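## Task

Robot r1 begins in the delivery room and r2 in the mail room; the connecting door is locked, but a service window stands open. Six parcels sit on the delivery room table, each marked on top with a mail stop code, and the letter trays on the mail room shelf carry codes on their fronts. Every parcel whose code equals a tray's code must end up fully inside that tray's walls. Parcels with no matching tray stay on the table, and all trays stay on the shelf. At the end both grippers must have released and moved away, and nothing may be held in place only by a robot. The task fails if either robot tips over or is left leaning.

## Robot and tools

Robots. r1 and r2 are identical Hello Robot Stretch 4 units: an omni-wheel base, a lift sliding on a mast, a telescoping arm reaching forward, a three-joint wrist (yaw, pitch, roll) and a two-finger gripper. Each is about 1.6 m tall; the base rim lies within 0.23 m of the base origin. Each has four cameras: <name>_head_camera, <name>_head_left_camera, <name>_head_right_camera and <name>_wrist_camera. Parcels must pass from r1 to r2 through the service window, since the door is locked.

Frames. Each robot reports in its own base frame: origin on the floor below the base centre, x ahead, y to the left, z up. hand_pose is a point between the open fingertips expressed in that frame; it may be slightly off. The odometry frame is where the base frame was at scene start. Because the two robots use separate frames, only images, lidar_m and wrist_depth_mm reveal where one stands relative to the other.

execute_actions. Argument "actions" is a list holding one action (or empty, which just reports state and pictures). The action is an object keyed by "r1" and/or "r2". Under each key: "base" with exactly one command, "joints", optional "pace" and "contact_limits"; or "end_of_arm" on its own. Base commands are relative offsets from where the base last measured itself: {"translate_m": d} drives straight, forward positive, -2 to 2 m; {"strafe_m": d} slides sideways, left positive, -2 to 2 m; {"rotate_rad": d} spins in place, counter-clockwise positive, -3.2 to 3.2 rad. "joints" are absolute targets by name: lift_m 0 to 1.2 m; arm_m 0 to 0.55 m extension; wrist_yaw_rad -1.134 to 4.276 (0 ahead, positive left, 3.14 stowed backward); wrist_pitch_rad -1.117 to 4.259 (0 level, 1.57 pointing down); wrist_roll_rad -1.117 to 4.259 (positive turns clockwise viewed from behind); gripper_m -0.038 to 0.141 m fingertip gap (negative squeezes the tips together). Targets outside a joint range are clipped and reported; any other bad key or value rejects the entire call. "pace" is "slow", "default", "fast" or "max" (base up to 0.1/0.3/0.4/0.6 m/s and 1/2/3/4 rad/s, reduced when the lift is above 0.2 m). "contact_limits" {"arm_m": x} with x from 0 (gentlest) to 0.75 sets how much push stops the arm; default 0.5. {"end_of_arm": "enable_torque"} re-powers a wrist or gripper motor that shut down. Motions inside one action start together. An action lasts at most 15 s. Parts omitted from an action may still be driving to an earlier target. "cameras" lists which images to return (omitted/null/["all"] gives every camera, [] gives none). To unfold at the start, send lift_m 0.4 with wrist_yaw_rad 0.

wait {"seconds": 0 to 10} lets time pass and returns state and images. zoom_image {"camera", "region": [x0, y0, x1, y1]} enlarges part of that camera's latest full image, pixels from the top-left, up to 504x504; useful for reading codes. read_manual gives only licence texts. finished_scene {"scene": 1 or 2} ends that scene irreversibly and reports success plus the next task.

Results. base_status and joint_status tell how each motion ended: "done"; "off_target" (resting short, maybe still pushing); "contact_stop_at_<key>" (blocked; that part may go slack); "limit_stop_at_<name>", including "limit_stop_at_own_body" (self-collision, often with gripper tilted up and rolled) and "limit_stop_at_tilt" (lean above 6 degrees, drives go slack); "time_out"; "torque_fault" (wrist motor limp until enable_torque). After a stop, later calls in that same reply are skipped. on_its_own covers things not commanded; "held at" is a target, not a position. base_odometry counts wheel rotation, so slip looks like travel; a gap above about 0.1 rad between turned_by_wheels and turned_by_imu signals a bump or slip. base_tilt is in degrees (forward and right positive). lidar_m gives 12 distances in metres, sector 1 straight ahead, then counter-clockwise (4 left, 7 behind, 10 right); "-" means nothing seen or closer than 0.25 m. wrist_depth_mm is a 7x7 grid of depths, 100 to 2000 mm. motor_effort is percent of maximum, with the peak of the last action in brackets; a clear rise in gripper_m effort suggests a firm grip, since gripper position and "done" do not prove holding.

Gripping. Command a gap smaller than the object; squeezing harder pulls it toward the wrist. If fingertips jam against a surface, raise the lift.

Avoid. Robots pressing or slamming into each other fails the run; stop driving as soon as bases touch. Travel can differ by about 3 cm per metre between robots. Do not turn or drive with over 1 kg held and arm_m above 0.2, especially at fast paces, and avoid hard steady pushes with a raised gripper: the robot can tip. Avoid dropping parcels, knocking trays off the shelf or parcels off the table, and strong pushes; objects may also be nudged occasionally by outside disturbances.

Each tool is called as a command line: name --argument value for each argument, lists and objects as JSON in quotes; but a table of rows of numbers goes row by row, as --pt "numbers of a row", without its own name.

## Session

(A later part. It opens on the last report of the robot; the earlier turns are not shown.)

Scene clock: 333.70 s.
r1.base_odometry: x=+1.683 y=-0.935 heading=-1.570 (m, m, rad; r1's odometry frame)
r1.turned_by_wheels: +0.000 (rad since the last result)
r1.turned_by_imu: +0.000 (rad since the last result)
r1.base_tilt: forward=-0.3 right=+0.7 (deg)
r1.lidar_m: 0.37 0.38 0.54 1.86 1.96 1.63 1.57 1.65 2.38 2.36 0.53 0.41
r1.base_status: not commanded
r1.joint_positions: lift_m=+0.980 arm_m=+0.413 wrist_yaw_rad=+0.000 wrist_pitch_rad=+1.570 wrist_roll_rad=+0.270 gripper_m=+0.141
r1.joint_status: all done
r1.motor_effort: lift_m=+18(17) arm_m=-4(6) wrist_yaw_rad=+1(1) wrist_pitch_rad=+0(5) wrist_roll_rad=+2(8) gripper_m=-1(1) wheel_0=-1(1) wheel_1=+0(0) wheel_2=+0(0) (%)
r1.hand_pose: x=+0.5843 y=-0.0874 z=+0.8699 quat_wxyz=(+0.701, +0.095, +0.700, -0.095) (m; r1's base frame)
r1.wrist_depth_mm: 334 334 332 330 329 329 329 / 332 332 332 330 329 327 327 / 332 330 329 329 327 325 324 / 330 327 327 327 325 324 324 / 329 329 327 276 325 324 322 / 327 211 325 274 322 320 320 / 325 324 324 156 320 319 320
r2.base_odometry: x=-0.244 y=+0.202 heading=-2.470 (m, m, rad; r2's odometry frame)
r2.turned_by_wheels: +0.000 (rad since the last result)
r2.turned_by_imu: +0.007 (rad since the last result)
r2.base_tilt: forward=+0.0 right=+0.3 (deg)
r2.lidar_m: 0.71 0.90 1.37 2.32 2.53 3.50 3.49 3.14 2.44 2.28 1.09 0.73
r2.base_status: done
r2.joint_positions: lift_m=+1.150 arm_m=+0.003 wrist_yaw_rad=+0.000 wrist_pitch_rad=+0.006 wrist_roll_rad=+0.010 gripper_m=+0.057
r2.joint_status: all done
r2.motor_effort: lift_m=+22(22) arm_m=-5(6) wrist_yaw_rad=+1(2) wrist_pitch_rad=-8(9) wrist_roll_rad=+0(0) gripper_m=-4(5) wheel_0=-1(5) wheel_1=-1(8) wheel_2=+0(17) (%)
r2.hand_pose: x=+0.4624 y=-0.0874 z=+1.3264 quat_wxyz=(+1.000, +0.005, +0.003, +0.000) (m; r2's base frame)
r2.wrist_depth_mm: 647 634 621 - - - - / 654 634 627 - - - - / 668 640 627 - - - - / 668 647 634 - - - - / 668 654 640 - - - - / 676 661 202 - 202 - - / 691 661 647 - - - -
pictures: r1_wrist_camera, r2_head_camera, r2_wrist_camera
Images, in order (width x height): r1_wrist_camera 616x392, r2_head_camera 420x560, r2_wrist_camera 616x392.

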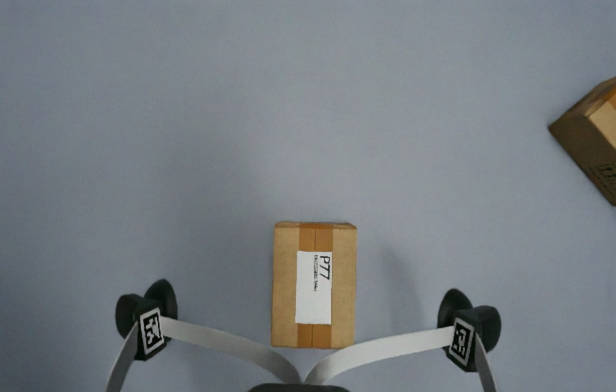

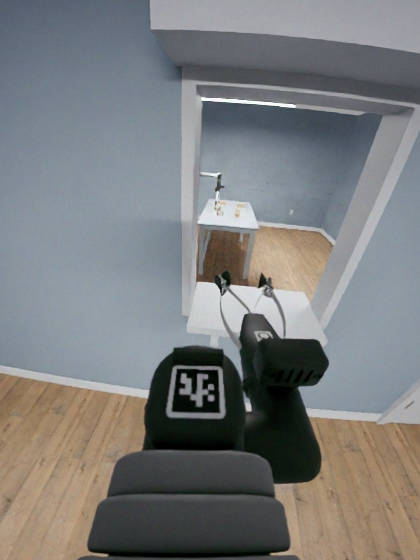

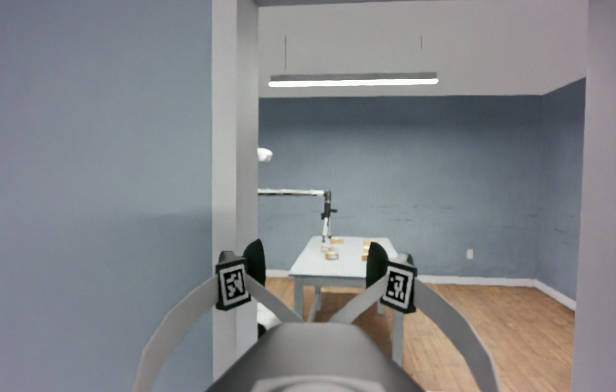

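execute_actions --actions '[{"r1":{"joints":{"lift_m":0.905},"pace":"default"},"r2":{"base":{"rotate_rad":-0.13},"joints":{"lift_m":1.2,"wrist_pitch_rad":1.2,"gripper_m":0.141},"pace":"fast"}}]' --cameras '["r1_wrist_camera","r2_wrist_camera"]'

execute_actions --actions '[{"r1":{"joints":{"gripper_m":0.025},"pace":"default"},"r2":{"base":{"strafe_m":-0.07},"joints":{"arm_m":0.3},"pace":"fast"}}]' --cameras '["r1_wrist_camera","r2_wrist_camera","r2_head_camera"]'

Scene clock: 364.10 s.
r1.base_odometry: x=+1.683 y=-0.935 heading=-1.570 (m, m, rad; r1's odometry frame)
r1.turned_by_wheels: +0.000 (rad since the last result)
r1.turned_by_imu: +0.000 (rad since the last result)
r1.base_tilt: forward=-0.3 right=+0.6 (deg)
r1.lidar_m: 0.35 0.38 0.57 1.86 1.98 1.65 1.57 1.66 2.38 2.37 0.55 0.39
r1.base_status: not commanded
r1.joint_positions: lift_m=+0.905 arm_m=+0.413 wrist_yaw_rad=+0.000 wrist_pitch_rad=+1.570 wrist_roll_rad=+0.270 gripper_m=+0.141
r1.joint_status: all done
r1.motor_effort: lift_m=+18(20) arm_m=-4(4) wrist_yaw_rad=+1(1) wrist_pitch_rad=+1(1) wrist_roll_rad=+4(1) gripper_m=+0(0) wheel_0=-1(1) wheel_1=+0(0) wheel_2=+0(0) (%)
r1.hand_pose: x=+0.5843 y=-0.0874 z=+0.7950 quat_wxyz=(+0.701, +0.095, +0.700, -0.095) (m; r1's base frame)
r1.wrist_depth_mm: 257 257 257 255 255 254 253 / 256 256 255 254 253 253 252 / 255 254 254 254 253 251 251 / 255 254 253 252 251 250 250 / 254 252 252 201 250 249 249 / 252 211 251 200 248 248 248 / 251 251 249 156 247 247 246
r2.base_odometry: x=-0.244 y=+0.202 heading=-2.599 (m, m, rad; r2's odometry frame)
r2.turned_by_wheels: -0.129 (rad since the last result)
r2.turned_by_imu: -0.131 (rad since the last result)
r2.base_tilt: forward=+0.0 right=+0.4 (deg)
r2.lidar_m: 0.73 0.88 1.18 2.32 2.40 3.22 3.59 3.55 2.53 2.40 1.24 0.77
r2.base_status: done
r2.joint_positions: lift_m=+1.199 arm_m=+0.003 wrist_yaw_rad=+0.000 wrist_pitch_rad=+1.201 wrist_roll_rad=+0.010 gripper_m=+0.141
r2.joint_status: all done
r2.motor_effort: lift_m=+24(30) arm_m=-5(5) wrist_yaw_rad=+2(1) wrist_pitch_rad=-3(5) wrist_roll_rad=-1(1) gripper_m=-1(2) wheel_0=+3(2) wheel_1=+2(1) wheel_2=+2(9) (%)
r2.hand_pose: x=+0.2782 y=-0.0874 z=+1.1087 quat_wxyz=(+0.825, +0.004, +0.565, -0.003) (m; r2's base frame)
r2.wrist_depth_mm: 798 798 809 820 820 820 820 / 991 991 1008 1008 1025 1008 1025 / 1281 1281 1308 1336 1366 1308 1366 / 1464 1430 1430 1430 1397 1430 1397 / 1366 1366 1336 1336 1336 1336 1308 / 1308 1308 1255 169 1281 1255 1281 / 1255 1255 1255 - 1255 1229 1205
pictures: r1_wrist_camera, r2_wrist_camera
Images, in order (width x height): r1_wrist_camera 616x392, r2_wrist_camera 616x392.

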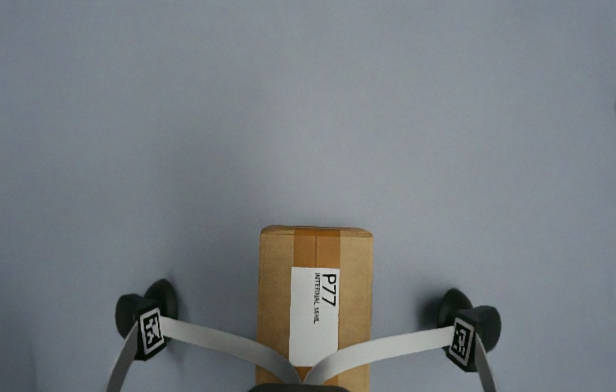

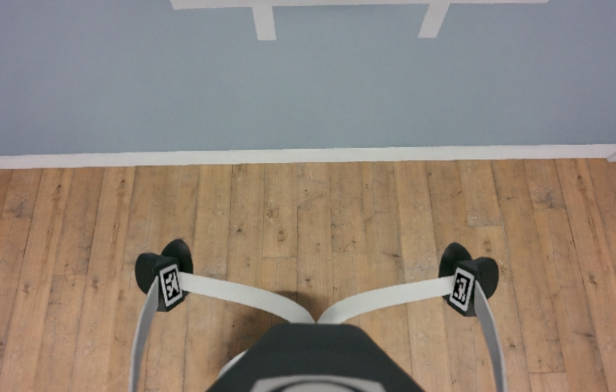

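Scene clock: 366.27 s.
r1.base_odometry: x=+1.683 y=-0.935 heading=-1.570 (m, m, rad; r1's odometry frame)
r1.turned_by_wheels: +0.000 (rad since the last result)
r1.turned_by_imu: +0.000 (rad since the last result)
r1.base_tilt: forward=-0.3 right=+0.6 (deg)
r1.lidar_m: 0.37 0.39 0.56 1.87 1.99 1.64 1.57 1.65 2.36 2.37 0.54 0.40
r1.base_status: not commanded
r1.joint_positions: lift_m=+0.905 arm_m=+0.413 wrist_yaw_rad=+0.000 wrist_pitch_rad=+1.570 wrist_roll_rad=+0.270 gripper_m=+0.025
r1.joint_status: all done
r1.motor_effort: lift_m=+18(18) arm_m=-4(4) wrist_yaw_rad=+1(0) wrist_pitch_rad=+1(1) wrist_roll_rad=+4(2) gripper_m=-21(20) wheel_0=-1(1) wheel_1=+0(0) wheel_2=+0(0) (%)
r1.hand_pose: x=+0.5843 y=-0.0874 z=+0.7950 quat_wxyz=(+0.701, +0.095, +0.700, -0.095) (m; r1's base frame)
r1.wrist_depth_mm: 257 256 256 255 254 253 253 / 256 255 255 254 254 253 252 / 255 254 253 253 253 251 251 / 254 254 253 252 251 250 249 / 253 252 252 190 250 249 249 / 253 252 204 189 207 248 247 / 251 250 189 189 183 247 246
r2.base_odometry: x=-0.281 y=+0.262 heading=-2.599 (m, m, rad; r2's odometry frame)
r2.turned_by_wheels: +0.000 (rad since the last result)
r2.turned_by_imu: +0.000 (rad since the last result)
r2.base_tilt: forward=+0.1 right=+0.4 (deg)
r2.lidar_m: 0.70 0.78 1.19 2.42 2.48 3.36 3.55 3.43 2.43 2.32 1.22 0.75
r2.base_status: done
r2.joint_positions: lift_m=+1.199 arm_m=+0.299 wrist_yaw_rad=+0.000 wrist_pitch_rad=+1.201 wrist_roll_rad=+0.010 gripper_m=+0.141
r2.joint_status: all done
r2.motor_effort: lift_m=+24(24) arm_m=+6(3) wrist_yaw_rad=-1(4) wrist_pitch_rad=-3(4) wrist_roll_rad=+0(0) gripper_m=+0(1) wheel_0=+0(10) wheel_1=+0(11) wheel_2=+0(3) (%)
r2.hand_pose: x=+0.5742 y=-0.0874 z=+1.1087 quat_wxyz=(+0.825, +0.004, +0.565, -0.003) (m; r2's base frame)
r2.wrist_depth_mm: 439 549 549 544 544 544 466 / 496 517 517 517 512 512 512 / 654 492 488 488 488 488 640 / 946 946 960 976 991 991 1008 / 1366 1336 1336 1336 1366 1308 1336 / 1308 1308 1281 169 1255 1281 1281 / 1229 1229 1229 - 1255 1229 1229
pictures: r1_wrist_camera, r2_head_camera, r2_wrist_camera
Images, in order (width x height): r1_wrist_camera 616x392, r2_head_camera 420x560, r2_wrist_camera 616x392.

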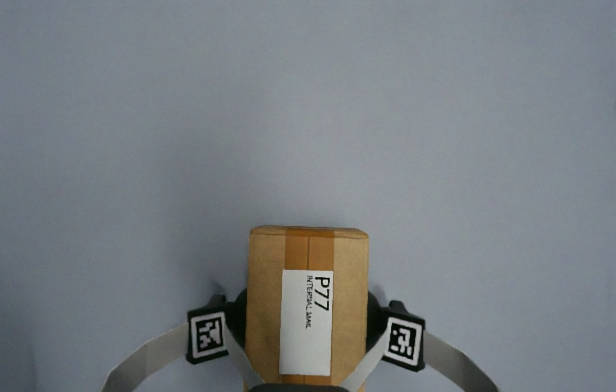

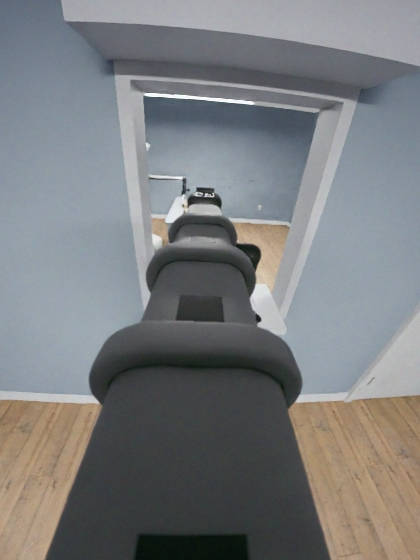

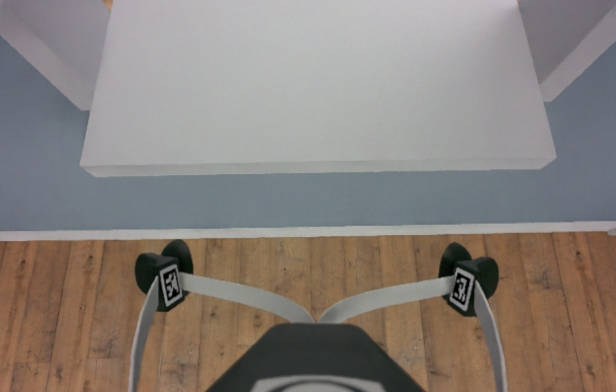

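execute_actions --actions '[{"r1":{"joints":{"lift_m":0.97},"pace":"fast"},"r2":{"joints":{"arm_m":0.0},"pace":"fast"}}]' --cameras '[]'

execute_actions --actions '[{"r1":{"base":{"translate_m":-0.3},"joints":{"arm_m":0.05,"wrist_roll_rad":0.0},"pace":"fast"},"r2":{"base":{"translate_m":0.22},"pace":"fast"}}]' --cameras '["r1_wrist_camera"]'

execute_actions --actions '[{"r1":{"base":{"rotate_rad":-1.146},"joints":{"lift_m":0.5},"pace":"fast"}}]' --cameras '["r1_head_camera"]'

Scene clock: 453.80 s.
r1.base_odometry: x=+1.683 y=-0.935 heading=-1.570 (m, m, rad; r1's odometry frame)
r1.turned_by_wheels: +0.000 (rad since the last result)
r1.turned_by_imu: +0.000 (rad since the last result)
r1.base_tilt: forward=-0.3 right=+0.6 (deg)
r1.lidar_m: 0.36 0.39 0.53 1.87 2.00 1.63 1.58 1.66 2.40 2.36 0.51 0.39
r1.base_status: not commanded
r1.joint_positions: lift_m=+0.970 arm_m=+0.413 wrist_yaw_rad=+0.000 wrist_pitch_rad=+1.570 wrist_roll_rad=+0.270 gripper_m=+0.025
r1.joint_status: all done
r1.motor_effort: lift_m=+24(27) arm_m=-4(4) wrist_yaw_rad=+0(2) wrist_pitch_rad=+1(0) wrist_roll_rad=+2(1) gripper_m=-21(23) wheel_0=-1(1) wheel_1=+0(0) wheel_2=+0(0) (%)
r1.hand_pose: x=+0.5843 y=-0.0874 z=+0.8595 quat_wxyz=(+0.701, +0.095, +0.700, -0.095) (m; r1's base frame)
r1.wrist_depth_mm: 324 322 320 320 319 319 317 / 322 322 320 320 319 317 317 / 320 319 319 317 317 315 314 / 320 319 317 317 315 314 314 / 319 315 315 190 314 312 312 / 317 315 204 189 208 310 310 / 314 312 190 189 183 309 309
r2.base_odometry: x=-0.281 y=+0.262 heading=-2.599 (m, m, rad; r2's odometry frame)
r2.turned_by_wheels: +0.000 (rad since the last result)
r2.turned_by_imu: -0.001 (rad since the last result)
r2.base_tilt: forward=-0.1 right=+0.3 (deg)
r2.lidar_m: 0.73 0.74 1.19 2.39 2.49 3.34 3.57 3.46 2.43 2.32 1.26 0.78
r2.base_status: not commanded
r2.joint_positions: lift_m=+1.199 arm_m=+0.003 wrist_yaw_rad=+0.000 wrist_pitch_rad=+1.201 wrist_roll_rad=+0.010 gripper_m=+0.141
r2.joint_status: all done
joint sent to its limit — the command would take r2.arm_m past its lower limit, so that joint was sent only as far as its limit.
r2.motor_effort: lift_m=+24(24) arm_m=-6(4) wrist_yaw_rad=+2(1) wrist_pitch_rad=-4(3) wrist_roll_rad=+0(0) gripper_m=+0(0) wheel_0=+1(0) wheel_1=+0(0) wheel_2=+1(1) (%)
r2.hand_pose: x=+0.2782 y=-0.0874 z=+1.1086 quat_wxyz=(+0.825, +0.004, +0.565, -0.003) (m; r2's base frame)
r2.wrist_depth_mm: 798 809 820 820 820 831 820 / 991 991 1008 1025 1008 1025 1008 / 1281 1308 1308 1336 1336 1336 1336 / 1464 1430 1430 1430 1397 1397 1397 / 1366 1366 1366 1366 1366 1336 1336 / 1336 1281 1281 168 1255 1281 1255 / 1255 1255 1255 - 1229 1229 1229
pictures: none
No camera images: the call's "cameras" was empty. Leave "cameras" out to get every camera's image.

Scene clock: 456.07 s.
r1.base_odometry: x=+1.683 y=-0.635 heading=-1.570 (m, m, rad; r1's odometry frame)
r1.turned_by_wheels: +0.000 (rad since the last result)
r1.turned_by_imu: +0.001 (rad since the last result)
r1.base_tilt: forward=-0.2 right=+0.6 (deg)
r1.lidar_m: 0.67 0.67 1.94 1.89 1.76 1.32 1.28 1.36 1.93 2.37 0.95 0.69
r1.base_status: done
r1.joint_positions: lift_m=+0.970 arm_m=+0.051 wrist_yaw_rad=+0.000 wrist_pitch_rad=+1.570 wrist_roll_rad=+0.000 gripper_m=+0.025
r1.joint_status: all done
r1.motor_effort: lift_m=+24(24) arm_m=-4(3) wrist_yaw_rad=+1(0) wrist_pitch_rad=+0(1) wrist_roll_rad=+1(9) gripper_m=-20(21) wheel_0=-2(7) wheel_1=-1(7) wheel_2=+0(11) (%)
r1.hand_pose: x=+0.2217 y=-0.0874 z=+0.8595 quat_wxyz=(+0.707, +0.000, +0.707, +0.000) (m; r1's base frame)
r1.wrist_depth_mm: 1078 1098 960 946 1098 946 991 / 1098 1078 1078 1078 1060 1078 1060 / 1098 1098 1078 1078 1060 1060 1060 / 1098 1078 1078 1078 1078 1060 1060 / 1078 1078 1060 190 1060 1060 1060 / 1078 1078 204 189 208 1060 1042 / 1078 1060 189 189 183 1042 1042
r2.base_odometry: x=-0.469 y=+0.149 heading=-2.599 (m, m, rad; r2's odometry frame)
r2.turned_by_wheels: +0.000 (rad since the last result)
r2.turned_by_imu: +0.001 (rad since the last result)
r2.base_tilt: forward=+0.0 right=+0.4 (deg)
r2.lidar_m: 0.51 0.51 0.87 2.21 2.48 3.33 3.80 3.43 2.44 2.31 0.91 0.52
r2.base_status: done
r2.joint_positions: lift_m=+1.199 arm_m=+0.003 wrist_yaw_rad=+0.000 wrist_pitch_rad=+1.201 wrist_roll_rad=+0.010 gripper_m=+0.141
r2.joint_status: not commanded
r2.motor_effort: lift_m=+24(24) arm_m=-6(6) wrist_yaw_rad=+1(3) wrist_pitch_rad=-5(5) wrist_roll_rad=+0(0) gripper_m=-1(1) wheel_0=+1(4) wheel_1=+2(7) wheel_2=+1(13) (%)
r2.hand_pose: x=+0.2782 y=-0.0874 z=+1.1087 quat_wxyz=(+0.825, +0.004, +0.565, -0.003) (m; r2's base frame)
r2.wrist_depth_mm: 508 544 549 549 549 544 521 / 621 521 521 517 517 512 647 / 809 820 842 842 842 854 854 / 1182 1205 1205 1205 1229 1229 1255 / 1397 1336 1397 1366 1336 1336 1336 / 1308 1281 1281 168 1255 1281 1281 / 1255 1229 1255 - 1229 1229 1229
pictures: r1_wrist_camera
Images, in order (width x height): r1_wrist_camera 616x392.

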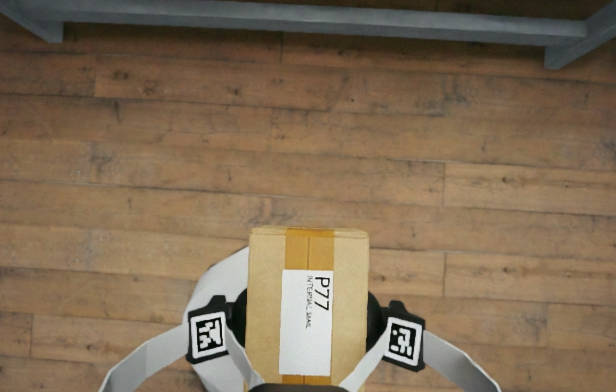

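Scene clock: 458.33 s.
r1.base_odometry: x=+1.683 y=-0.635 heading=-2.716 (m, m, rad; r1's odometry frame)
r1.turned_by_wheels: -1.146 (rad since the last result)
r1.turned_by_imu: -1.127 (rad since the last result)
r1.base_tilt: forward=-0.3 right=+0.6 (deg)
r1.lidar_m: 2.44 0.69 0.66 0.68 0.92 1.89 1.94 1.36 1.27 1.29 1.74 2.34
r1.base_status: done
r1.joint_positions: lift_m=+0.500 arm_m=+0.051 wrist_yaw_rad=+0.000 wrist_pitch_rad=+1.570 wrist_roll_rad=+0.000 gripper_m=+0.025
r1.joint_status: all done
r1.motor_effort: lift_m=+19(24) arm_m=-4(4) wrist_yaw_rad=+1(2) wrist_pitch_rad=+1(0) wrist_roll_rad=-1(0) gripper_m=-23(21) wheel_0=+4(7) wheel_1=+1(6) wheel_2=+1(7) (%)
r1.hand_pose: x=+0.2218 y=-0.0874 z=+0.3899 quat_wxyz=(+0.707, +0.000, +0.707, +0.000) (m; r1's base frame)
r1.wrist_depth_mm: 627 621 621 621 615 615 609 / 621 621 615 615 609 615 609 / 615 621 615 609 609 603 603 / 615 615 609 609 609 603 597 / 615 615 603 190 603 603 597 / 609 603 204 190 208 597 591 / 603 392 189 189 183 591 591
r2.base_odometry: x=-0.469 y=+0.149 heading=-2.599 (m, m, rad; r2's odometry frame)
r2.turned_by_wheels: +0.000 (rad since the last result)
r2.turned_by_imu: +0.000 (rad since the last result)
r2.base_tilt: forward=+0.1 right=+0.4 (deg)
r2.lidar_m: 0.50 0.54 0.85 2.21 2.52 3.36 3.80 3.43 2.42 2.35 0.91 0.54
r2.base_status: not commanded
r2.joint_positions: lift_m=+1.199 arm_m=+0.003 wrist_yaw_rad=+0.000 wrist_pitch_rad=+1.201 wrist_roll_rad=+0.010 gripper_m=+0.141
r2.joint_status: not commanded
r2.motor_effort: lift_m=+24(24) arm_m=-6(5) wrist_yaw_rad=+2(3) wrist_pitch_rad=-5(3) wrist_roll_rad=-1(0) gripper_m=-2(1) wheel_0=+1(1) wheel_1=+2(2) wheel_2=+1(1) (%)
r2.hand_pose: x=+0.2782 y=-0.0874 z=+1.1087 quat_wxyz=(+0.825, +0.004, +0.565, -0.003) (m; r2's base frame)
r2.wrist_depth_mm: 504 544 549 544 544 544 521 / 627 521 517 517 517 512 654 / 831 820 831 842 854 854 854 / 1182 1182 1229 1205 1229 1255 1255 / 1366 1366 1366 1366 1366 1366 1336 / 1308 1281 1281 168 1281 1255 1281 / 1229 1255 1255 - 1229 1229 1229
pictures: r1_head_camera
Images, in order (width x height): r1_head_camera 420x560.

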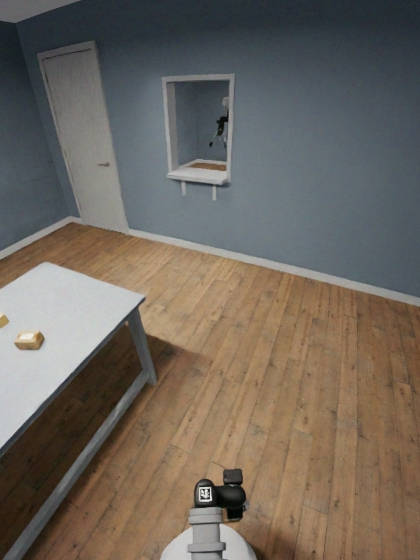

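execute_actions --actions '[{"r1":{"base":{"translate_m":2.0},"joints":{"lift_m":1.1,"wrist_yaw_rad":1.0,"wrist_roll_rad":1.45},"pace":"max"}}]' --cameras '["r1_head_camera","r1_head_left_camera","r1_wrist_camera","r2_wrist_camera"]'

Scene clock: 479.10 s.
r1.base_odometry: x=-0.138 y=-1.462 heading=-2.715 (m, m, rad; r1's odometry frame)
r1.turned_by_wheels: +0.000 (rad since the last result)
r1.turned_by_imu: -0.004 (rad since the last result)
r1.base_tilt: forward=-0.2 right=+0.7 (deg)
r1.lidar_m: 0.50 0.68 1.92 2.59 1.03 0.96 3.37 2.30 2.19 0.93 0.62 0.48
r1.base_status: done
r1.joint_positions: lift_m=+1.100 arm_m=+0.051 wrist_yaw_rad=+1.000 wrist_pitch_rad=+1.570 wrist_roll_rad=+1.450 gripper_m=+0.025
r1.joint_status: all done
r1.motor_effort: lift_m=+23(28) arm_m=-3(4) wrist_yaw_rad=+0(10) wrist_pitch_rad=+0(0) wrist_roll_rad=+1(2) gripper_m=-22(23) wheel_0=+3(9) wheel_1=+0(10) wheel_2=+2(14) (%)
r1.hand_pose: x=+0.2952 y=-0.0471 z=+0.9895 quat_wxyz=(+0.689, +0.158, +0.689, -0.157) (m; r1's base frame)
r1.wrist_depth_mm: 621 615 353 347 512 569 559 / 904 891 866 866 831 809 788 / 1229 1205 1229 1205 1182 1182 1205 / 1205 1205 1182 1182 1205 1182 1205 / 1182 1229 1205 190 1182 1205 1182 / 1205 1182 205 189 207 1205 1182 / 1205 1182 189 189 183 1160 1182
r2.base_odometry: x=-0.469 y=+0.149 heading=-2.599 (m, m, rad; r2's odometry frame)
r2.turned_by_wheels: +0.000 (rad since the last result)
r2.turned_by_imu: -0.001 (rad since the last result)
r2.base_tilt: forward=+0.0 right=+0.3 (deg)
r2.lidar_m: 0.50 0.54 0.84 2.24 2.50 3.34 3.82 3.47 2.43 2.34 0.91 0.55
r2.base_status: not commanded
r2.joint_positions: lift_m=+1.199 arm_m=+0.003 wrist_yaw_rad=+0.000 wrist_pitch_rad=+1.201 wrist_roll_rad=+0.010 gripper_m=+0.141
r2.joint_status: not commanded
r2.motor_effort: lift_m=+24(24) arm_m=-6(6) wrist_yaw_rad=+3(3) wrist_pitch_rad=-4(4) wrist_roll_rad=+0(1) gripper_m=+0(1) wheel_0=+1(1) wheel_1=+1(2) wheel_2=+1(1) (%)
r2.hand_pose: x=+0.2782 y=-0.0874 z=+1.1087 quat_wxyz=(+0.825, +0.004, +0.565, -0.003) (m; r2's base frame)
r2.wrist_depth_mm: 508 544 549 544 544 549 521 / 627 521 521 517 517 517 647 / 820 842 831 842 854 854 866 / 1160 1182 1205 1205 1229 1229 1229 / 1366 1366 1366 1366 1366 1336 1366 / 1308 1308 1281 169 1281 1255 1281 / 1229 1255 1229 - 1229 1229 1229
pictures: r1_head_camera, r1_head_left_camera, r1_wrist_camera, r2_wrist_camera
Images, in order (width x height): r1_head_camera 420x560, r1_head_left_camera 420x672, r1_wrist_camera 616x392, r2_wrist_camera 616x392.

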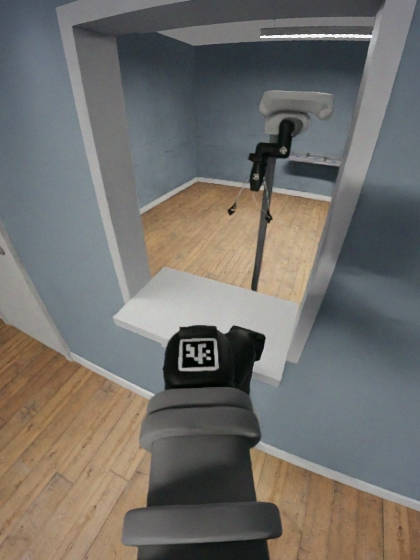

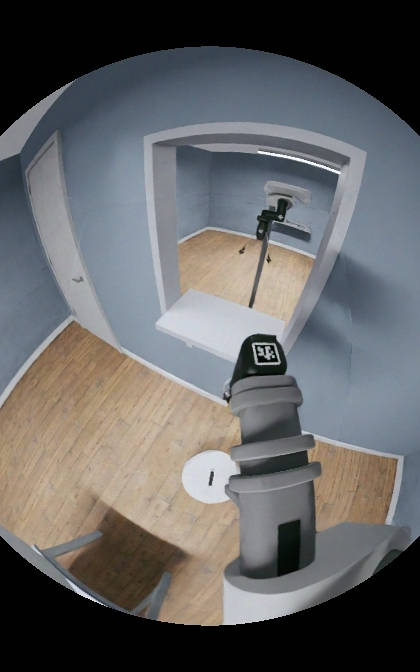

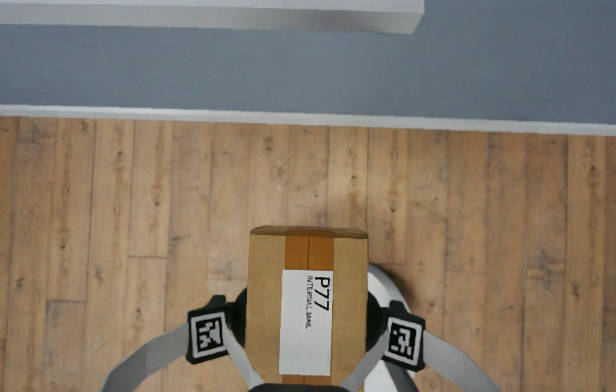

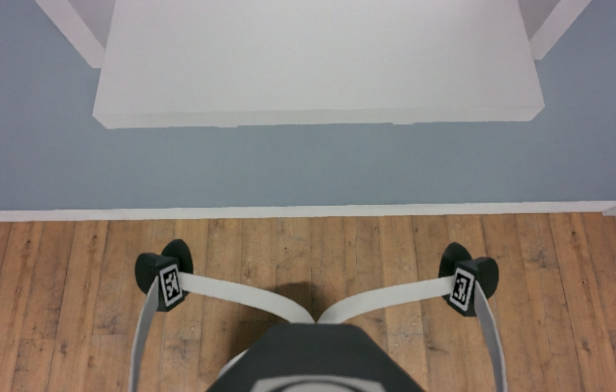

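execute_actions --actions '[{"r1":{"joints":{"arm_m":0.52},"pace":"fast"}}]' --cameras '["r1_wrist_camera","r2_wrist_camera"]'

Scene clock: 493.40 s.
r1.base_odometry: x=-0.138 y=-1.462 heading=-2.715 (m, m, rad; r1's odometry frame)
r1.turned_by_wheels: +0.000 (rad since the last result)
r1.turned_by_imu: +0.000 (rad since the last result)
r1.base_tilt: forward=-0.2 right=+0.6 (deg)
r1.lidar_m: 0.48 0.68 1.92 2.55 1.04 0.97 3.35 2.30 2.19 0.92 0.63 0.47
r1.base_status: not commanded
r1.joint_positions: lift_m=+1.100 arm_m=+0.519 wrist_yaw_rad=+1.000 wrist_pitch_rad=+1.570 wrist_roll_rad=+1.450 gripper_m=+0.025
r1.joint_status: all done
r1.motor_effort: lift_m=+23(23) arm_m=+4(4) wrist_yaw_rad=+0(1) wrist_pitch_rad=+1(1) wrist_roll_rad=+0(1) gripper_m=-21(21) wheel_0=+3(3) wheel_1=+0(0) wheel_2=+2(2) (%)
r1.hand_pose: x=+0.7639 y=-0.0470 z=+0.9895 quat_wxyz=(+0.689, +0.158, +0.689, -0.157) (m; r1's base frame)
r1.wrist_depth_mm: 1229 1229 1205 1008 1008 1205 1182 / 312 312 310 310 1118 1205 1205 / 310 310 309 309 309 307 307 / 309 309 307 307 306 306 304 / 307 307 306 190 306 304 304 / 306 306 205 189 208 303 303 / 306 304 189 189 183 301 301
r2.base_odometry: x=-0.469 y=+0.149 heading=-2.599 (m, m, rad; r2's odometry frame)
r2.turned_by_wheels: +0.000 (rad since the last result)
r2.turned_by_imu: -0.001 (rad since the last result)
r2.base_tilt: forward=+0.0 right=+0.4 (deg)
r2.lidar_m: 0.50 0.53 0.86 2.23 2.50 3.36 3.79 3.46 2.45 2.34 0.93 0.51
r2.base_status: not commanded
r2.joint_positions: lift_m=+1.199 arm_m=+0.003 wrist_yaw_rad=+0.000 wrist_pitch_rad=+1.201 wrist_roll_rad=+0.010 gripper_m=+0.141
r2.joint_status: not commanded
r2.motor_effort: lift_m=+24(24) arm_m=-6(6) wrist_yaw_rad=+2(2) wrist_pitch_rad=-3(3) wrist_roll_rad=-1(0) gripper_m=+0(1) wheel_0=+1(1) wheel_1=+1(2) wheel_2=+1(0) (%)
r2.hand_pose: x=+0.2782 y=-0.0874 z=+1.1087 quat_wxyz=(+0.825, +0.004, +0.565, -0.003) (m; r2's base frame)
r2.wrist_depth_mm: 508 549 549 549 544 544 521 / 627 521 521 521 517 512 647 / 820 820 831 842 854 854 854 / 1182 1182 1205 1229 1229 1229 1255 / 1366 1397 1366 1366 1336 1336 1366 / 1308 1281 1281 168 1281 1281 1281 / 1255 1255 1255 - 1255 1229 1229
pictures: r1_wrist_camera, r2_wrist_camera
Images, in order (width x height): r1_wrist_camera 616x392, r2_wrist_camera 616x392.

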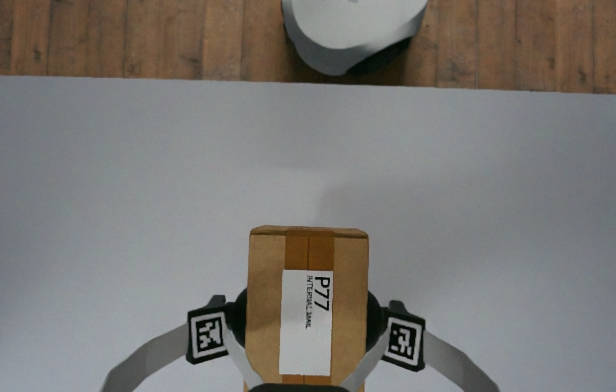

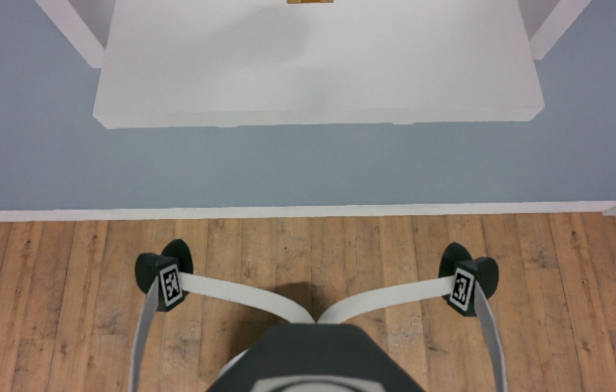

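execute_actions --actions '[{"r1":{"joints":{"lift_m":1.042},"pace":"default"},"r2":{"joints":{"wrist_pitch_rad":1.57},"pace":"fast"}}]' --cameras '[]'

execute_actions --actions '[{"r1":{"joints":{"gripper_m":0.13},"pace":"fast"}}]' --cameras '["r1_wrist_camera"]'

Scene clock: 506.83 s.
r1.base_odometry: x=-0.138 y=-1.462 heading=-2.715 (m, m, rad; r1's odometry frame)
r1.turned_by_wheels: +0.000 (rad since the last result)
r1.turned_by_imu: +0.000 (rad since the last result)
r1.base_tilt: forward=-0.2 right=+0.7 (deg)
r1.lidar_m: 0.51 0.67 1.88 2.57 1.05 0.96 3.40 2.30 2.20 0.91 0.63 0.50
r1.base_status: not commanded
r1.joint_positions: lift_m=+1.042 arm_m=+0.519 wrist_yaw_rad=+1.000 wrist_pitch_rad=+1.570 wrist_roll_rad=+1.450 gripper_m=+0.025
r1.joint_status: all done
r1.motor_effort: lift_m=+18(23) arm_m=+4(4) wrist_yaw_rad=+1(0) wrist_pitch_rad=+1(1) wrist_roll_rad=+2(2) gripper_m=-22(22) wheel_0=+3(3) wheel_1=+0(0) wheel_2=+2(2) (%)
r1.hand_pose: x=+0.7639 y=-0.0470 z=+0.9319 quat_wxyz=(+0.689, +0.158, +0.689, -0.157) (m; r1's base frame)
r1.wrist_depth_mm: 1182 1160 1160 976 960 1160 1160 / 254 253 253 252 252 251 251 / 253 252 252 251 251 250 250 / 252 251 251 250 250 249 249 / 251 250 249 190 248 247 247 / 250 249 204 190 208 247 246 / 249 248 189 189 183 245 245
r2.base_odometry: x=-0.469 y=+0.149 heading=-2.599 (m, m, rad; r2's odometry frame)
r2.turned_by_wheels: +0.000 (rad since the last result)
r2.turned_by_imu: +0.000 (rad since the last result)
r2.base_tilt: forward=+0.0 right=+0.3 (deg)
r2.lidar_m: 0.49 0.53 0.88 2.21 2.50 3.35 3.78 3.41 2.43 2.34 0.94 0.53
r2.base_status: not commanded
r2.joint_positions: lift_m=+1.199 arm_m=+0.003 wrist_yaw_rad=+0.000 wrist_pitch_rad=+1.570 wrist_roll_rad=+0.010 gripper_m=+0.141
r2.joint_status: all done
r2.motor_effort: lift_m=+24(24) arm_m=-6(6) wrist_yaw_rad=+4(1) wrist_pitch_rad=+0(6) wrist_roll_rad=+1(0) gripper_m=-1(1) wheel_0=+1(1) wheel_1=+2(2) wheel_2=+1(1) (%)
r2.hand_pose: x=+0.1742 y=-0.0874 z=+1.0892 quat_wxyz=(+0.707, +0.004, +0.707, -0.004) (m; r2's base frame)
r2.wrist_depth_mm: 960 976 991 1008 1025 1025 1025 / 1336 1308 1308 1308 1308 1308 1281 / 1336 1336 1336 1308 1308 1308 1308 / 1336 1366 1336 1160 1308 1308 1308 / 1366 1336 1118 1118 1336 1308 1336 / 1336 1366 1336 168 1336 1308 1308 / 1397 1366 1366 - 1336 1308 1336
pictures: none
No camera images: the call's "cameras" was empty. Leave "cameras" out to get every camera's image.

Scene clock: 508.80 s.
r1.base_odometry: x=-0.138 y=-1.462 heading=-2.715 (m, m, rad; r1's odometry frame)
r1.turned_by_wheels: +0.000 (rad since the last result)
r1.turned_by_imu: +0.000 (rad since the last result)
r1.base_tilt: forward=-0.2 right=+0.6 (deg)
r1.lidar_m: 0.50 0.67 1.90 2.61 1.04 0.96 3.39 2.27 2.19 0.92 0.64 0.51
r1.base_status: not commanded
r1.joint_positions: lift_m=+1.042 arm_m=+0.519 wrist_yaw_rad=+1.000 wrist_pitch_rad=+1.570 wrist_roll_rad=+1.450 gripper_m=+0.130
r1.joint_status: all done
r1.motor_effort: lift_m=+18(18) arm_m=+4(4) wrist_yaw_rad=+1(1) wrist_pitch_rad=+1(1) wrist_roll_rad=+1(2) gripper_m=+1(24) wheel_0=+3(3) wheel_1=+0(0) wheel_2=+2(2) (%)
r1.hand_pose: x=+0.7639 y=-0.0470 z=+0.9319 quat_wxyz=(+0.689, +0.158, +0.689, -0.157) (m; r1's base frame)
r1.wrist_depth_mm: 1160 1160 1160 976 946 1160 1160 / 255 254 253 252 253 252 251 / 254 253 252 251 251 250 250 / 252 252 250 250 249 249 248 / 251 250 250 200 248 248 247 / 250 249 248 198 247 246 246 / 248 247 247 197 245 245 245
r2.base_odometry: x=-0.469 y=+0.149 heading=-2.599 (m, m, rad; r2's odometry frame)
r2.turned_by_wheels: +0.000 (rad since the last result)
r2.turned_by_imu: +0.000 (rad since the last result)
r2.base_tilt: forward=+0.0 right=+0.4 (deg)
r2.lidar_m: 0.50 0.54 0.87 2.22 2.48 3.32 3.80 3.40 2.46 2.35 0.92 0.54
r2.base_status: not commanded
r2.joint_positions: lift_m=+1.199 arm_m=+0.003 wrist_yaw_rad=+0.000 wrist_pitch_rad=+1.570 wrist_roll_rad=+0.010 gripper_m=+0.141
r2.joint_status: not commanded
r2.motor_effort: lift_m=+24(24) arm_m=-6(6) wrist_yaw_rad=+2(1) wrist_pitch_rad=+0(1) wrist_roll_rad=+0(0) gripper_m=-1(0) wheel_0=+1(1) wheel_1=+2(1) wheel_2=+1(1) (%)
r2.hand_pose: x=+0.1742 y=-0.0874 z=+1.0892 quat_wxyz=(+0.707, +0.004, +0.707, -0.004) (m; r2's base frame)
r2.wrist_depth_mm: 960 960 991 1008 1008 1025 1008 / 1336 1336 1308 1308 1308 1281 1281 / 1336 1336 1336 1308 1308 1308 1308 / 1336 1308 1336 1160 1308 1336 1308 / 1336 1336 1138 1118 1308 1336 1308 / 1366 1366 1336 168 1366 1308 1336 / 1366 1366 1366 - 1336 1366 1336
pictures: r1_wrist_camera
Images, in order (width x height): r1_wrist_camera 616x392.

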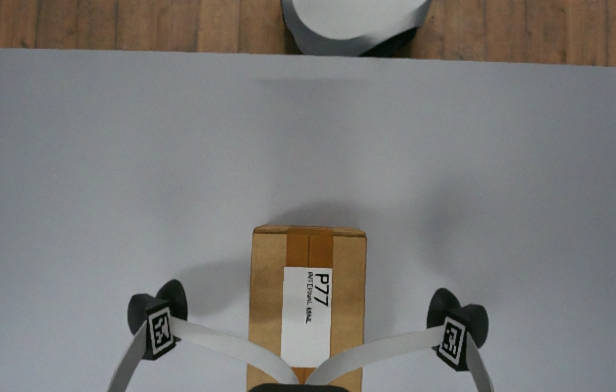

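execute_actions --actions '[{"r1":{"base":{"translate_m":-0.3},"joints":{"arm_m":0.05,"lift_m":1.1},"pace":"fast"},"r2":{"joints":{"arm_m":0.36},"pace":"default"}}]' --cameras '["r2_wrist_camera"]'

Scene clock: 546.17 s.
r1.base_odometry: x=+0.135 y=-1.338 heading=-2.716 (m, m, rad; r1's odometry frame)
r1.turned_by_wheels: +0.000 (rad since the last result)
r1.turned_by_imu: +0.000 (rad since the last result)
r1.base_tilt: forward=-0.3 right=+0.6 (deg)
r1.lidar_m: 0.78 1.02 2.66 2.74 0.78 0.69 3.19 2.15 2.06 1.28 0.94 0.78
r1.base_status: done
r1.joint_positions: lift_m=+1.100 arm_m=+0.051 wrist_yaw_rad=+1.000 wrist_pitch_rad=+1.570 wrist_roll_rad=+1.450 gripper_m=+0.130
r1.joint_status: all done
r1.motor_effort: lift_m=+23(30) arm_m=-4(6) wrist_yaw_rad=+1(1) wrist_pitch_rad=+0(1) wrist_roll_rad=+1(3) gripper_m=+1(0) wheel_0=-3(9) wheel_1=-1(6) wheel_2=+1(11) (%)
r1.hand_pose: x=+0.2953 y=-0.0471 z=+0.9895 quat_wxyz=(+0.689, +0.158, +0.689, -0.157) (m; r1's base frame)
r1.wrist_depth_mm: 1182 1160 1138 1138 1138 1098 1098 / 1229 1229 1229 1205 1229 1205 1205 / 1205 1205 1205 1205 1205 1229 1205 / 1205 1205 1205 1205 1205 1182 1205 / 1205 1205 1205 1205 1205 1182 1182 / 1182 1182 1182 991 976 1182 1182 / 1182 1182 1182 976 960 1182 1182
r2.base_odometry: x=-0.469 y=+0.149 heading=-2.599 (m, m, rad; r2's odometry frame)
r2.turned_by_wheels: +0.000 (rad since the last result)
r2.turned_by_imu: -0.001 (rad since the last result)
r2.base_tilt: forward=+0.1 right=+0.3 (deg)
r2.lidar_m: 0.50 0.53 0.86 2.22 2.49 3.34 3.77 3.42 2.45 2.34 0.91 0.53
r2.base_status: not commanded
r2.joint_positions: lift_m=+1.199 arm_m=+0.359 wrist_yaw_rad=+0.000 wrist_pitch_rad=+1.570 wrist_roll_rad=+0.010 gripper_m=+0.141
r2.joint_status: all done
r2.motor_effort: lift_m=+24(24) arm_m=+6(5) wrist_yaw_rad=+1(1) wrist_pitch_rad=-1(1) wrist_roll_rad=-1(0) gripper_m=-3(2) wheel_0=+1(1) wheel_1=+2(2) wheel_2=+1(1) (%)
r2.hand_pose: x=+0.5302 y=-0.0874 z=+1.0892 quat_wxyz=(+0.707, +0.003, +0.707, -0.003) (m; r2's base frame)
r2.wrist_depth_mm: 413 410 410 407 404 404 404 / 415 415 415 362 410 407 404 / 418 415 415 415 413 410 407 / 831 421 418 415 413 413 410 / 1336 421 1336 1336 1336 413 1336 / 1366 1366 1336 168 1336 1308 1336 / 1366 1366 1336 - 1336 1336 1336
pictures: r2_wrist_camera
Images, in order (width x height): r2_wrist_camera 616x392.

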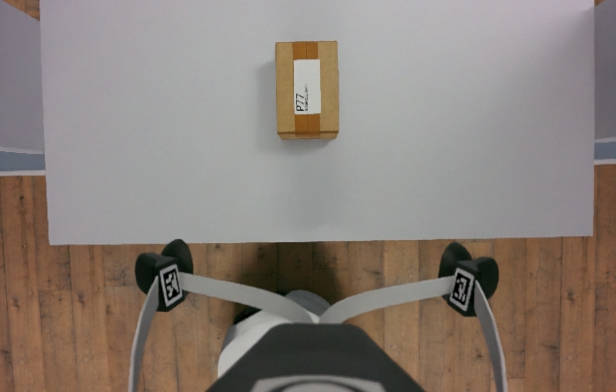

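execute_actions --actions '[{"r1":{"base":{"rotate_rad":2.448},"joints":{"lift_m":1.0,"wrist_yaw_rad":0,"wrist_roll_rad":-0.36,"gripper_m":0.141},"pace":"fast"},"r2":{"joints":{"arm_m":0.495,"lift_m":1.045},"pace":"default"}}]' --cameras '["r1_head_camera","r2_wrist_camera"]'

Scene clock: 585.40 s.
r1.base_odometry: x=+0.135 y=-1.338 heading=-0.268 (m, m, rad; r1's odometry frame)
r1.turned_by_wheels: +2.447 (rad since the last result)
r1.turned_by_imu: +2.406 (rad since the last result)
r1.base_tilt: forward=-0.3 right=+0.6 (deg)
r1.lidar_m: 0.70 0.71 2.31 2.04 1.69 0.99 0.84 0.77 0.92 1.82 2.67 0.83
r1.base_status: done
r1.joint_positions: lift_m=+1.000 arm_m=+0.051 wrist_yaw_rad=+0.000 wrist_pitch_rad=+1.570 wrist_roll_rad=-0.359 gripper_m=+0.141
r1.joint_status: all done
r1.motor_effort: lift_m=+18(26) arm_m=-4(4) wrist_yaw_rad=-1(2) wrist_pitch_rad=+0(0) wrist_roll_rad=-2(6) gripper_m=+1(1) wheel_0=-4(8) wheel_1=-2(7) wheel_2=-2(7) (%)
r1.hand_pose: x=+0.2218 y=-0.0874 z=+0.8899 quat_wxyz=(+0.696, -0.127, +0.695, +0.126) (m; r1's base frame)
r1.wrist_depth_mm: 1138 1138 1118 1118 1118 1098 1098 / 1118 1118 1118 1118 1118 1098 1098 / 1118 1118 1098 1098 1098 1118 1098 / 1118 1098 1098 1118 1078 1098 1098 / 1118 1118 891 917 1098 1078 1078 / 1098 212 891 878 1078 1078 1078 / 1098 1098 891 156 1078 1078 1078
r2.base_odometry: x=-0.469 y=+0.149 heading=-2.599 (m, m, rad; r2's odometry frame)
r2.turned_by_wheels: +0.000 (rad since the last result)
r2.turned_by_imu: -0.001 (rad since the last result)
r2.base_tilt: forward=+0.0 right=+0.3 (deg)
r2.lidar_m: 0.47 0.54 0.87 2.22 2.50 3.34 3.75 3.44 2.42 2.32 0.89 0.53
r2.base_status: not commanded
r2.joint_positions: lift_m=+1.045 arm_m=+0.494 wrist_yaw_rad=+0.000 wrist_pitch_rad=+1.570 wrist_roll_rad=+0.010 gripper_m=+0.141
r2.joint_status: all done
r2.motor_effort: lift_m=+17(18) arm_m=+6(1) wrist_yaw_rad=+1(1) wrist_pitch_rad=-1(0) wrist_roll_rad=+0(1) gripper_m=-1(1) wheel_0=+1(1) wheel_1=+2(2) wheel_2=+1(1) (%)
r2.hand_pose: x=+0.6652 y=-0.0874 z=+0.9351 quat_wxyz=(+0.707, +0.003, +0.707, -0.003) (m; r2's base frame)
r2.wrist_depth_mm: 259 258 257 255 255 254 253 / 260 259 259 257 256 255 254 / 262 262 260 259 258 256 256 / 264 263 263 211 260 259 258 / 266 265 264 212 260 259 259 / 268 266 265 168 263 262 262 / 270 268 268 - 265 264 264
pictures: r1_head_camera, r2_wrist_camera
Images, in order (width x height): r1_head_camera 420x560, r2_wrist_camera 616x392.

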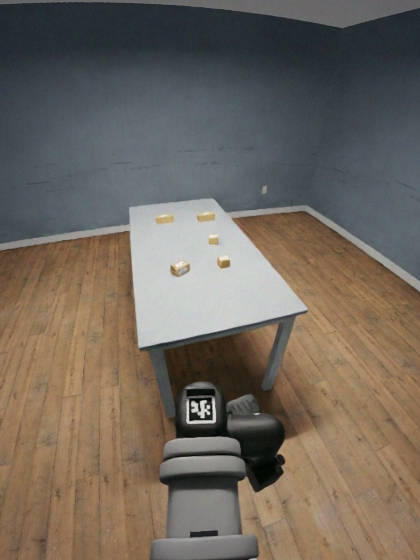

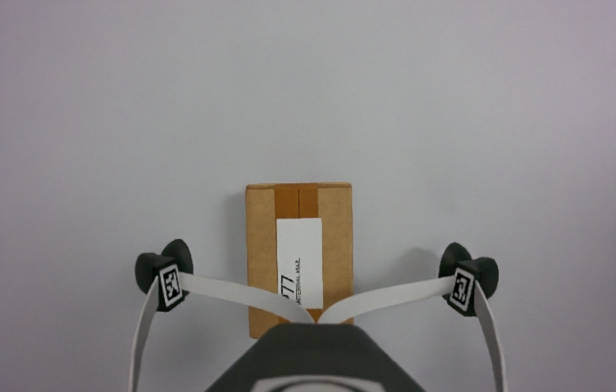

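execute_actions --actions '[{"r1":{"base":{"translate_m":0.56},"joints":{"arm_m":0.52},"pace":"fast"},"r2":{"joints":{"lift_m":1.035,"gripper_m":0.025},"pace":"fast"}}]' --cameras '["r1_wrist_camera","r2_wrist_camera"]'

Scene clock: 614.97 s.
r1.base_odometry: x=+0.675 y=-1.487 heading=-0.268 (m, m, rad; r1's odometry frame)
r1.turned_by_wheels: +0.000 (rad since the last result)
r1.turned_by_imu: -0.002 (rad since the last result)
r1.base_tilt: forward=-0.3 right=+0.6 (deg)
r1.lidar_m: 0.25 0.25 0.25 2.13 2.16 1.61 1.32 1.28 1.69 2.54 0.37 0.25
r1.base_status: done
r1.joint_positions: lift_m=+1.000 arm_m=+0.519 wrist_yaw_rad=+0.000 wrist_pitch_rad=+1.570 wrist_roll_rad=-0.360 gripper_m=+0.141
r1.joint_status: all done
r1.motor_effort: lift_m=+18(18) arm_m=+4(6) wrist_yaw_rad=+0(0) wrist_pitch_rad=+1(2) wrist_roll_rad=+1(2) gripper_m=+0(1) wheel_0=+3(8) wheel_1=+1(8) wheel_2=+2(12) (%)
r1.hand_pose: x=+0.6905 y=-0.0874 z=+0.8899 quat_wxyz=(+0.696, -0.127, +0.695, +0.127) (m; r1's base frame)
r1.wrist_depth_mm: 357 355 353 353 349 347 347 / 353 353 351 349 349 347 345 / 351 351 349 347 347 345 343 / 351 349 347 345 343 343 342 / 298 329 345 345 343 342 342 / 347 211 345 343 293 340 340 / 347 343 342 156 340 338 338
r2.base_odometry: x=-0.469 y=+0.149 heading=-2.599 (m, m, rad; r2's odometry frame)
r2.turned_by_wheels: +0.000 (rad since the last result)
r2.turned_by_imu: -0.001 (rad since the last result)
r2.base_tilt: forward=+0.0 right=+0.3 (deg)
r2.lidar_m: 0.49 0.53 0.90 2.21 2.49 3.34 3.74 3.46 2.44 2.35 0.88 0.51
r2.base_status: not commanded
r2.joint_positions: lift_m=+1.035 arm_m=+0.494 wrist_yaw_rad=+0.000 wrist_pitch_rad=+1.570 wrist_roll_rad=+0.010 gripper_m=+0.025
r2.joint_status: all done
r2.motor_effort: lift_m=+17(13) arm_m=+5(6) wrist_yaw_rad=+2(1) wrist_pitch_rad=-2(1) wrist_roll_rad=-1(1) gripper_m=-18(20) wheel_0=+1(1) wheel_1=+1(2) wheel_2=+1(1) (%)
r2.hand_pose: x=+0.6652 y=-0.0874 z=+0.9250 quat_wxyz=(+0.707, +0.003, +0.707, -0.003) (m; r2's base frame)
r2.wrist_depth_mm: 248 248 247 246 245 243 243 / 251 249 248 247 246 245 245 / 252 250 251 249 248 247 246 / 254 253 252 190 249 248 248 / 255 255 253 191 250 251 249 / 257 256 193 192 191 251 251 / 258 258 257 - 254 254 252
pictures: r1_wrist_camera, r2_wrist_camera
Images, in order (width x height): r1_wrist_camera 616x392, r2_wrist_camera 616x392.

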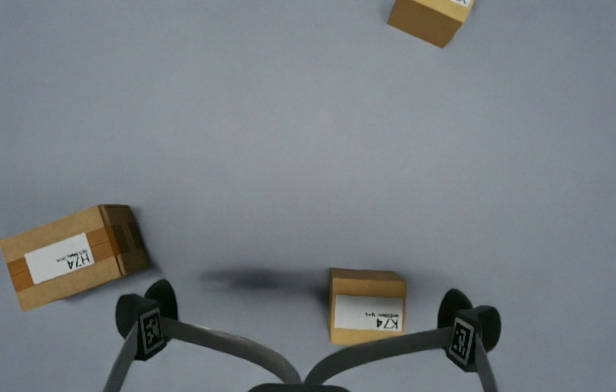

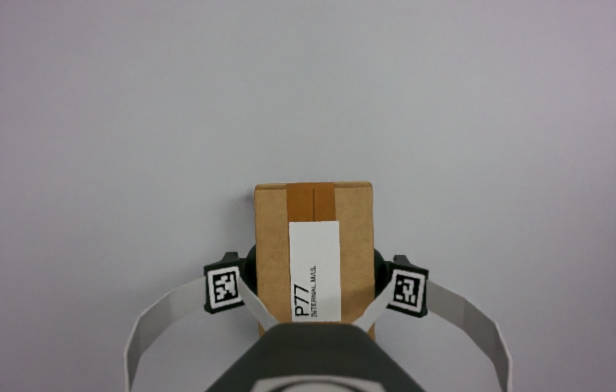

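execute_actions --actions '[{"r1":{"base":{"strafe_m":-0.049},"joints":{"lift_m":0.96,"arm_m":0.515},"pace":"fast"},"r2":{"base":{"translate_m":-0.75},"joints":{"lift_m":1.07,"arm_m":0.05},"pace":"max"}}]' --cameras '["r1_wrist_camera","r2_wrist_camera"]'

Scene clock: 662.60 s.
r1.base_odometry: x=+0.662 y=-1.534 heading=-0.268 (m, m, rad; r1's odometry frame)
r1.turned_by_wheels: +0.000 (rad since the last result)
r1.turned_by_imu: +0.000 (rad since the last result)
r1.base_tilt: forward=-0.3 right=+0.6 (deg)
r1.lidar_m: 0.25 0.25 0.26 2.17 2.23 1.60 1.31 1.30 1.66 2.49 0.40 0.25
r1.base_status: done
r1.joint_positions: lift_m=+0.960 arm_m=+0.516 wrist_yaw_rad=+0.000 wrist_pitch_rad=+1.570 wrist_roll_rad=-0.360 gripper_m=+0.141
r1.joint_status: all done
r1.motor_effort: lift_m=+19(19) arm_m=-4(4) wrist_yaw_rad=+0(0) wrist_pitch_rad=+0(1) wrist_roll_rad=+1(0) gripper_m=-1(0) wheel_0=+1(12) wheel_1=-1(9) wheel_2=+0(2) (%)
r1.hand_pose: x=+0.6869 y=-0.0874 z=+0.8499 quat_wxyz=(+0.696, -0.127, +0.695, +0.127) (m; r1's base frame)
r1.wrist_depth_mm: 315 315 312 310 310 307 309 / 314 310 310 310 307 307 306 / 312 310 309 309 307 306 304 / 294 309 307 307 304 304 303 / 300 307 306 298 303 303 301 / 307 211 304 254 301 300 300 / 306 304 303 156 300 298 298
r2.base_odometry: x=+0.173 y=+0.536 heading=-2.599 (m, m, rad; r2's odometry frame)
r2.turned_by_wheels: +0.000 (rad since the last result)
r2.turned_by_imu: -0.003 (rad since the last result)
r2.base_tilt: forward=+0.0 right=+0.3 (deg)
r2.lidar_m: 1.24 1.40 1.91 2.39 2.47 3.10 2.96 3.05 2.48 2.35 2.00 1.32
r2.base_status: done
r2.joint_positions: lift_m=+1.070 arm_m=+0.051 wrist_yaw_rad=+0.000 wrist_pitch_rad=+1.570 wrist_roll_rad=+0.010 gripper_m=+0.025
r2.joint_status: all done
r2.motor_effort: lift_m=+24(22) arm_m=-6(9) wrist_yaw_rad=+1(1) wrist_pitch_rad=-1(1) wrist_roll_rad=+0(1) gripper_m=-19(19) wheel_0=-2(7) wheel_1=+0(5) wheel_2=+0(11) (%)
r2.hand_pose: x=+0.2220 y=-0.0874 z=+0.9595 quat_wxyz=(+0.707, +0.004, +0.707, -0.004) (m; r2's base frame)
r2.wrist_depth_mm: 1182 1182 1160 1182 1160 1160 1160 / 1205 1182 1182 1182 1182 1182 1182 / 1205 1182 1205 1182 1182 1182 1182 / 1205 1205 1182 190 1182 1182 1182 / 1205 1229 1008 190 1205 1205 1182 / 1229 1229 193 191 192 1205 1182 / 1229 1229 1229 - 1229 1205 1205
pictures: r1_wrist_camera, r2_wrist_camera
Images, in order (width x height): r1_wrist_camera 616x392, r2_wrist_camera 616x392.

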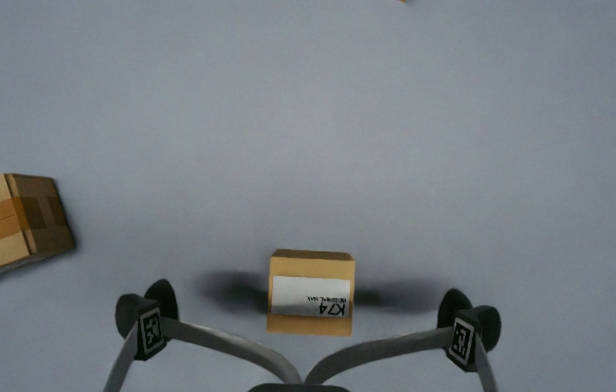

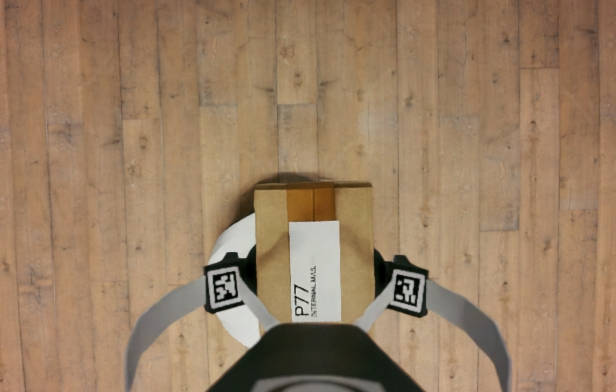

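execute_actions --actions '[{"r1":{"joints":{"lift_m":0.905,"gripper_m":0.022},"pace":"fast"},"r2":{"base":{"rotate_rad":-3.05},"joints":{"lift_m":0.5},"pace":"max"}}]' --cameras '["r1_wrist_camera","r2_head_camera"]'

Scene clock: 674.27 s.
r1.base_odometry: x=+0.662 y=-1.534 heading=-0.268 (m, m, rad; r1's odometry frame)
r1.turned_by_wheels: +0.000 (rad since the last result)
r1.turned_by_imu: +0.000 (rad since the last result)
r1.base_tilt: forward=-0.2 right=+0.6 (deg)
r1.lidar_m: 0.25 0.25 0.25 2.19 2.20 1.61 1.30 1.30 1.64 2.49 0.40 0.25
r1.base_status: not commanded
r1.joint_positions: lift_m=+0.905 arm_m=+0.516 wrist_yaw_rad=+0.000 wrist_pitch_rad=+1.570 wrist_roll_rad=-0.360 gripper_m=+0.022
r1.joint_status: all done
r1.motor_effort: lift_m=+18(15) arm_m=-4(4) wrist_yaw_rad=+2(1) wrist_pitch_rad=+0(1) wrist_roll_rad=+2(1) gripper_m=-21(22) wheel_0=+0(1) wheel_1=-1(0) wheel_2=+0(0) (%)
r1.hand_pose: x=+0.6869 y=-0.0874 z=+0.7949 quat_wxyz=(+0.696, -0.127, +0.695, +0.127) (m; r1's base frame)
r1.wrist_depth_mm: 258 257 256 256 254 253 252 / 257 256 255 254 254 252 251 / 256 255 254 253 252 251 251 / 255 254 252 252 251 250 249 / 253 253 252 250 249 249 248 / 252 251 201 189 211 247 246 / 251 250 189 189 186 246 245
r2.base_odometry: x=+0.173 y=+0.536 heading=+0.635 (m, m, rad; r2's odometry frame)
r2.turned_by_wheels: -3.050 (rad since the last result)
r2.turned_by_imu: -3.073 (rad since the last result)
r2.base_tilt: forward=+0.0 right=+0.3 (deg)
r2.lidar_m: 2.48 3.10 2.41 2.30 1.79 1.32 1.25 1.47 2.12 2.39 2.53 3.00
r2.base_status: done
r2.joint_positions: lift_m=+0.500 arm_m=+0.051 wrist_yaw_rad=+0.000 wrist_pitch_rad=+1.570 wrist_roll_rad=+0.010 gripper_m=+0.025
r2.joint_status: all done
r2.motor_effort: lift_m=+18(18) arm_m=-6(5) wrist_yaw_rad=+1(2) wrist_pitch_rad=-2(2) wrist_roll_rad=-1(0) gripper_m=-20(21) wheel_0=+2(8) wheel_1=+2(9) wheel_2=+0(7) (%)
r2.hand_pose: x=+0.2221 y=-0.0874 z=+0.3899 quat_wxyz=(+0.707, +0.003, +0.707, -0.003) (m; r2's base frame)
r2.wrist_depth_mm: 621 615 609 615 603 603 597 / 621 615 615 615 609 603 603 / 627 621 615 615 609 609 615 / 634 627 627 190 615 615 615 / 634 627 418 191 615 615 615 / 640 415 193 192 191 621 621 / 640 415 413 - 627 627 627
pictures: r1_wrist_camera, r2_head_camera
Images, in order (width x height): r1_wrist_camera 616x392, r2_head_camera 420x560.

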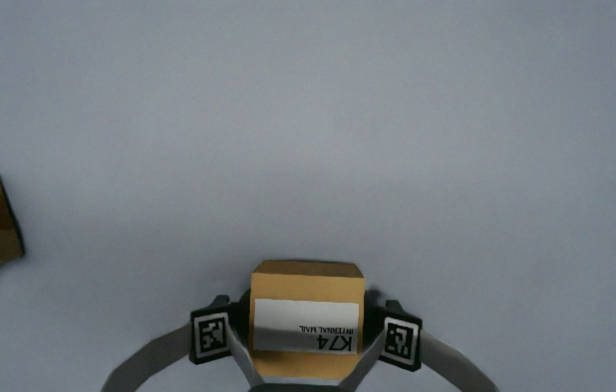

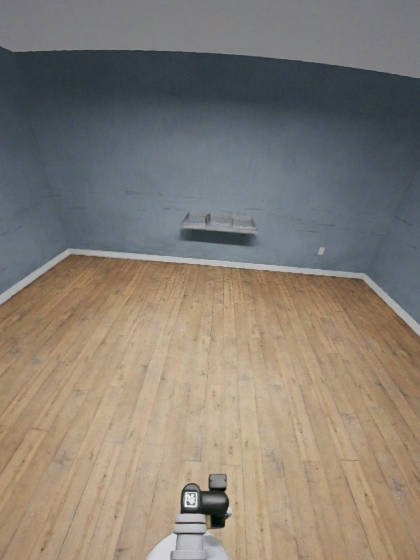

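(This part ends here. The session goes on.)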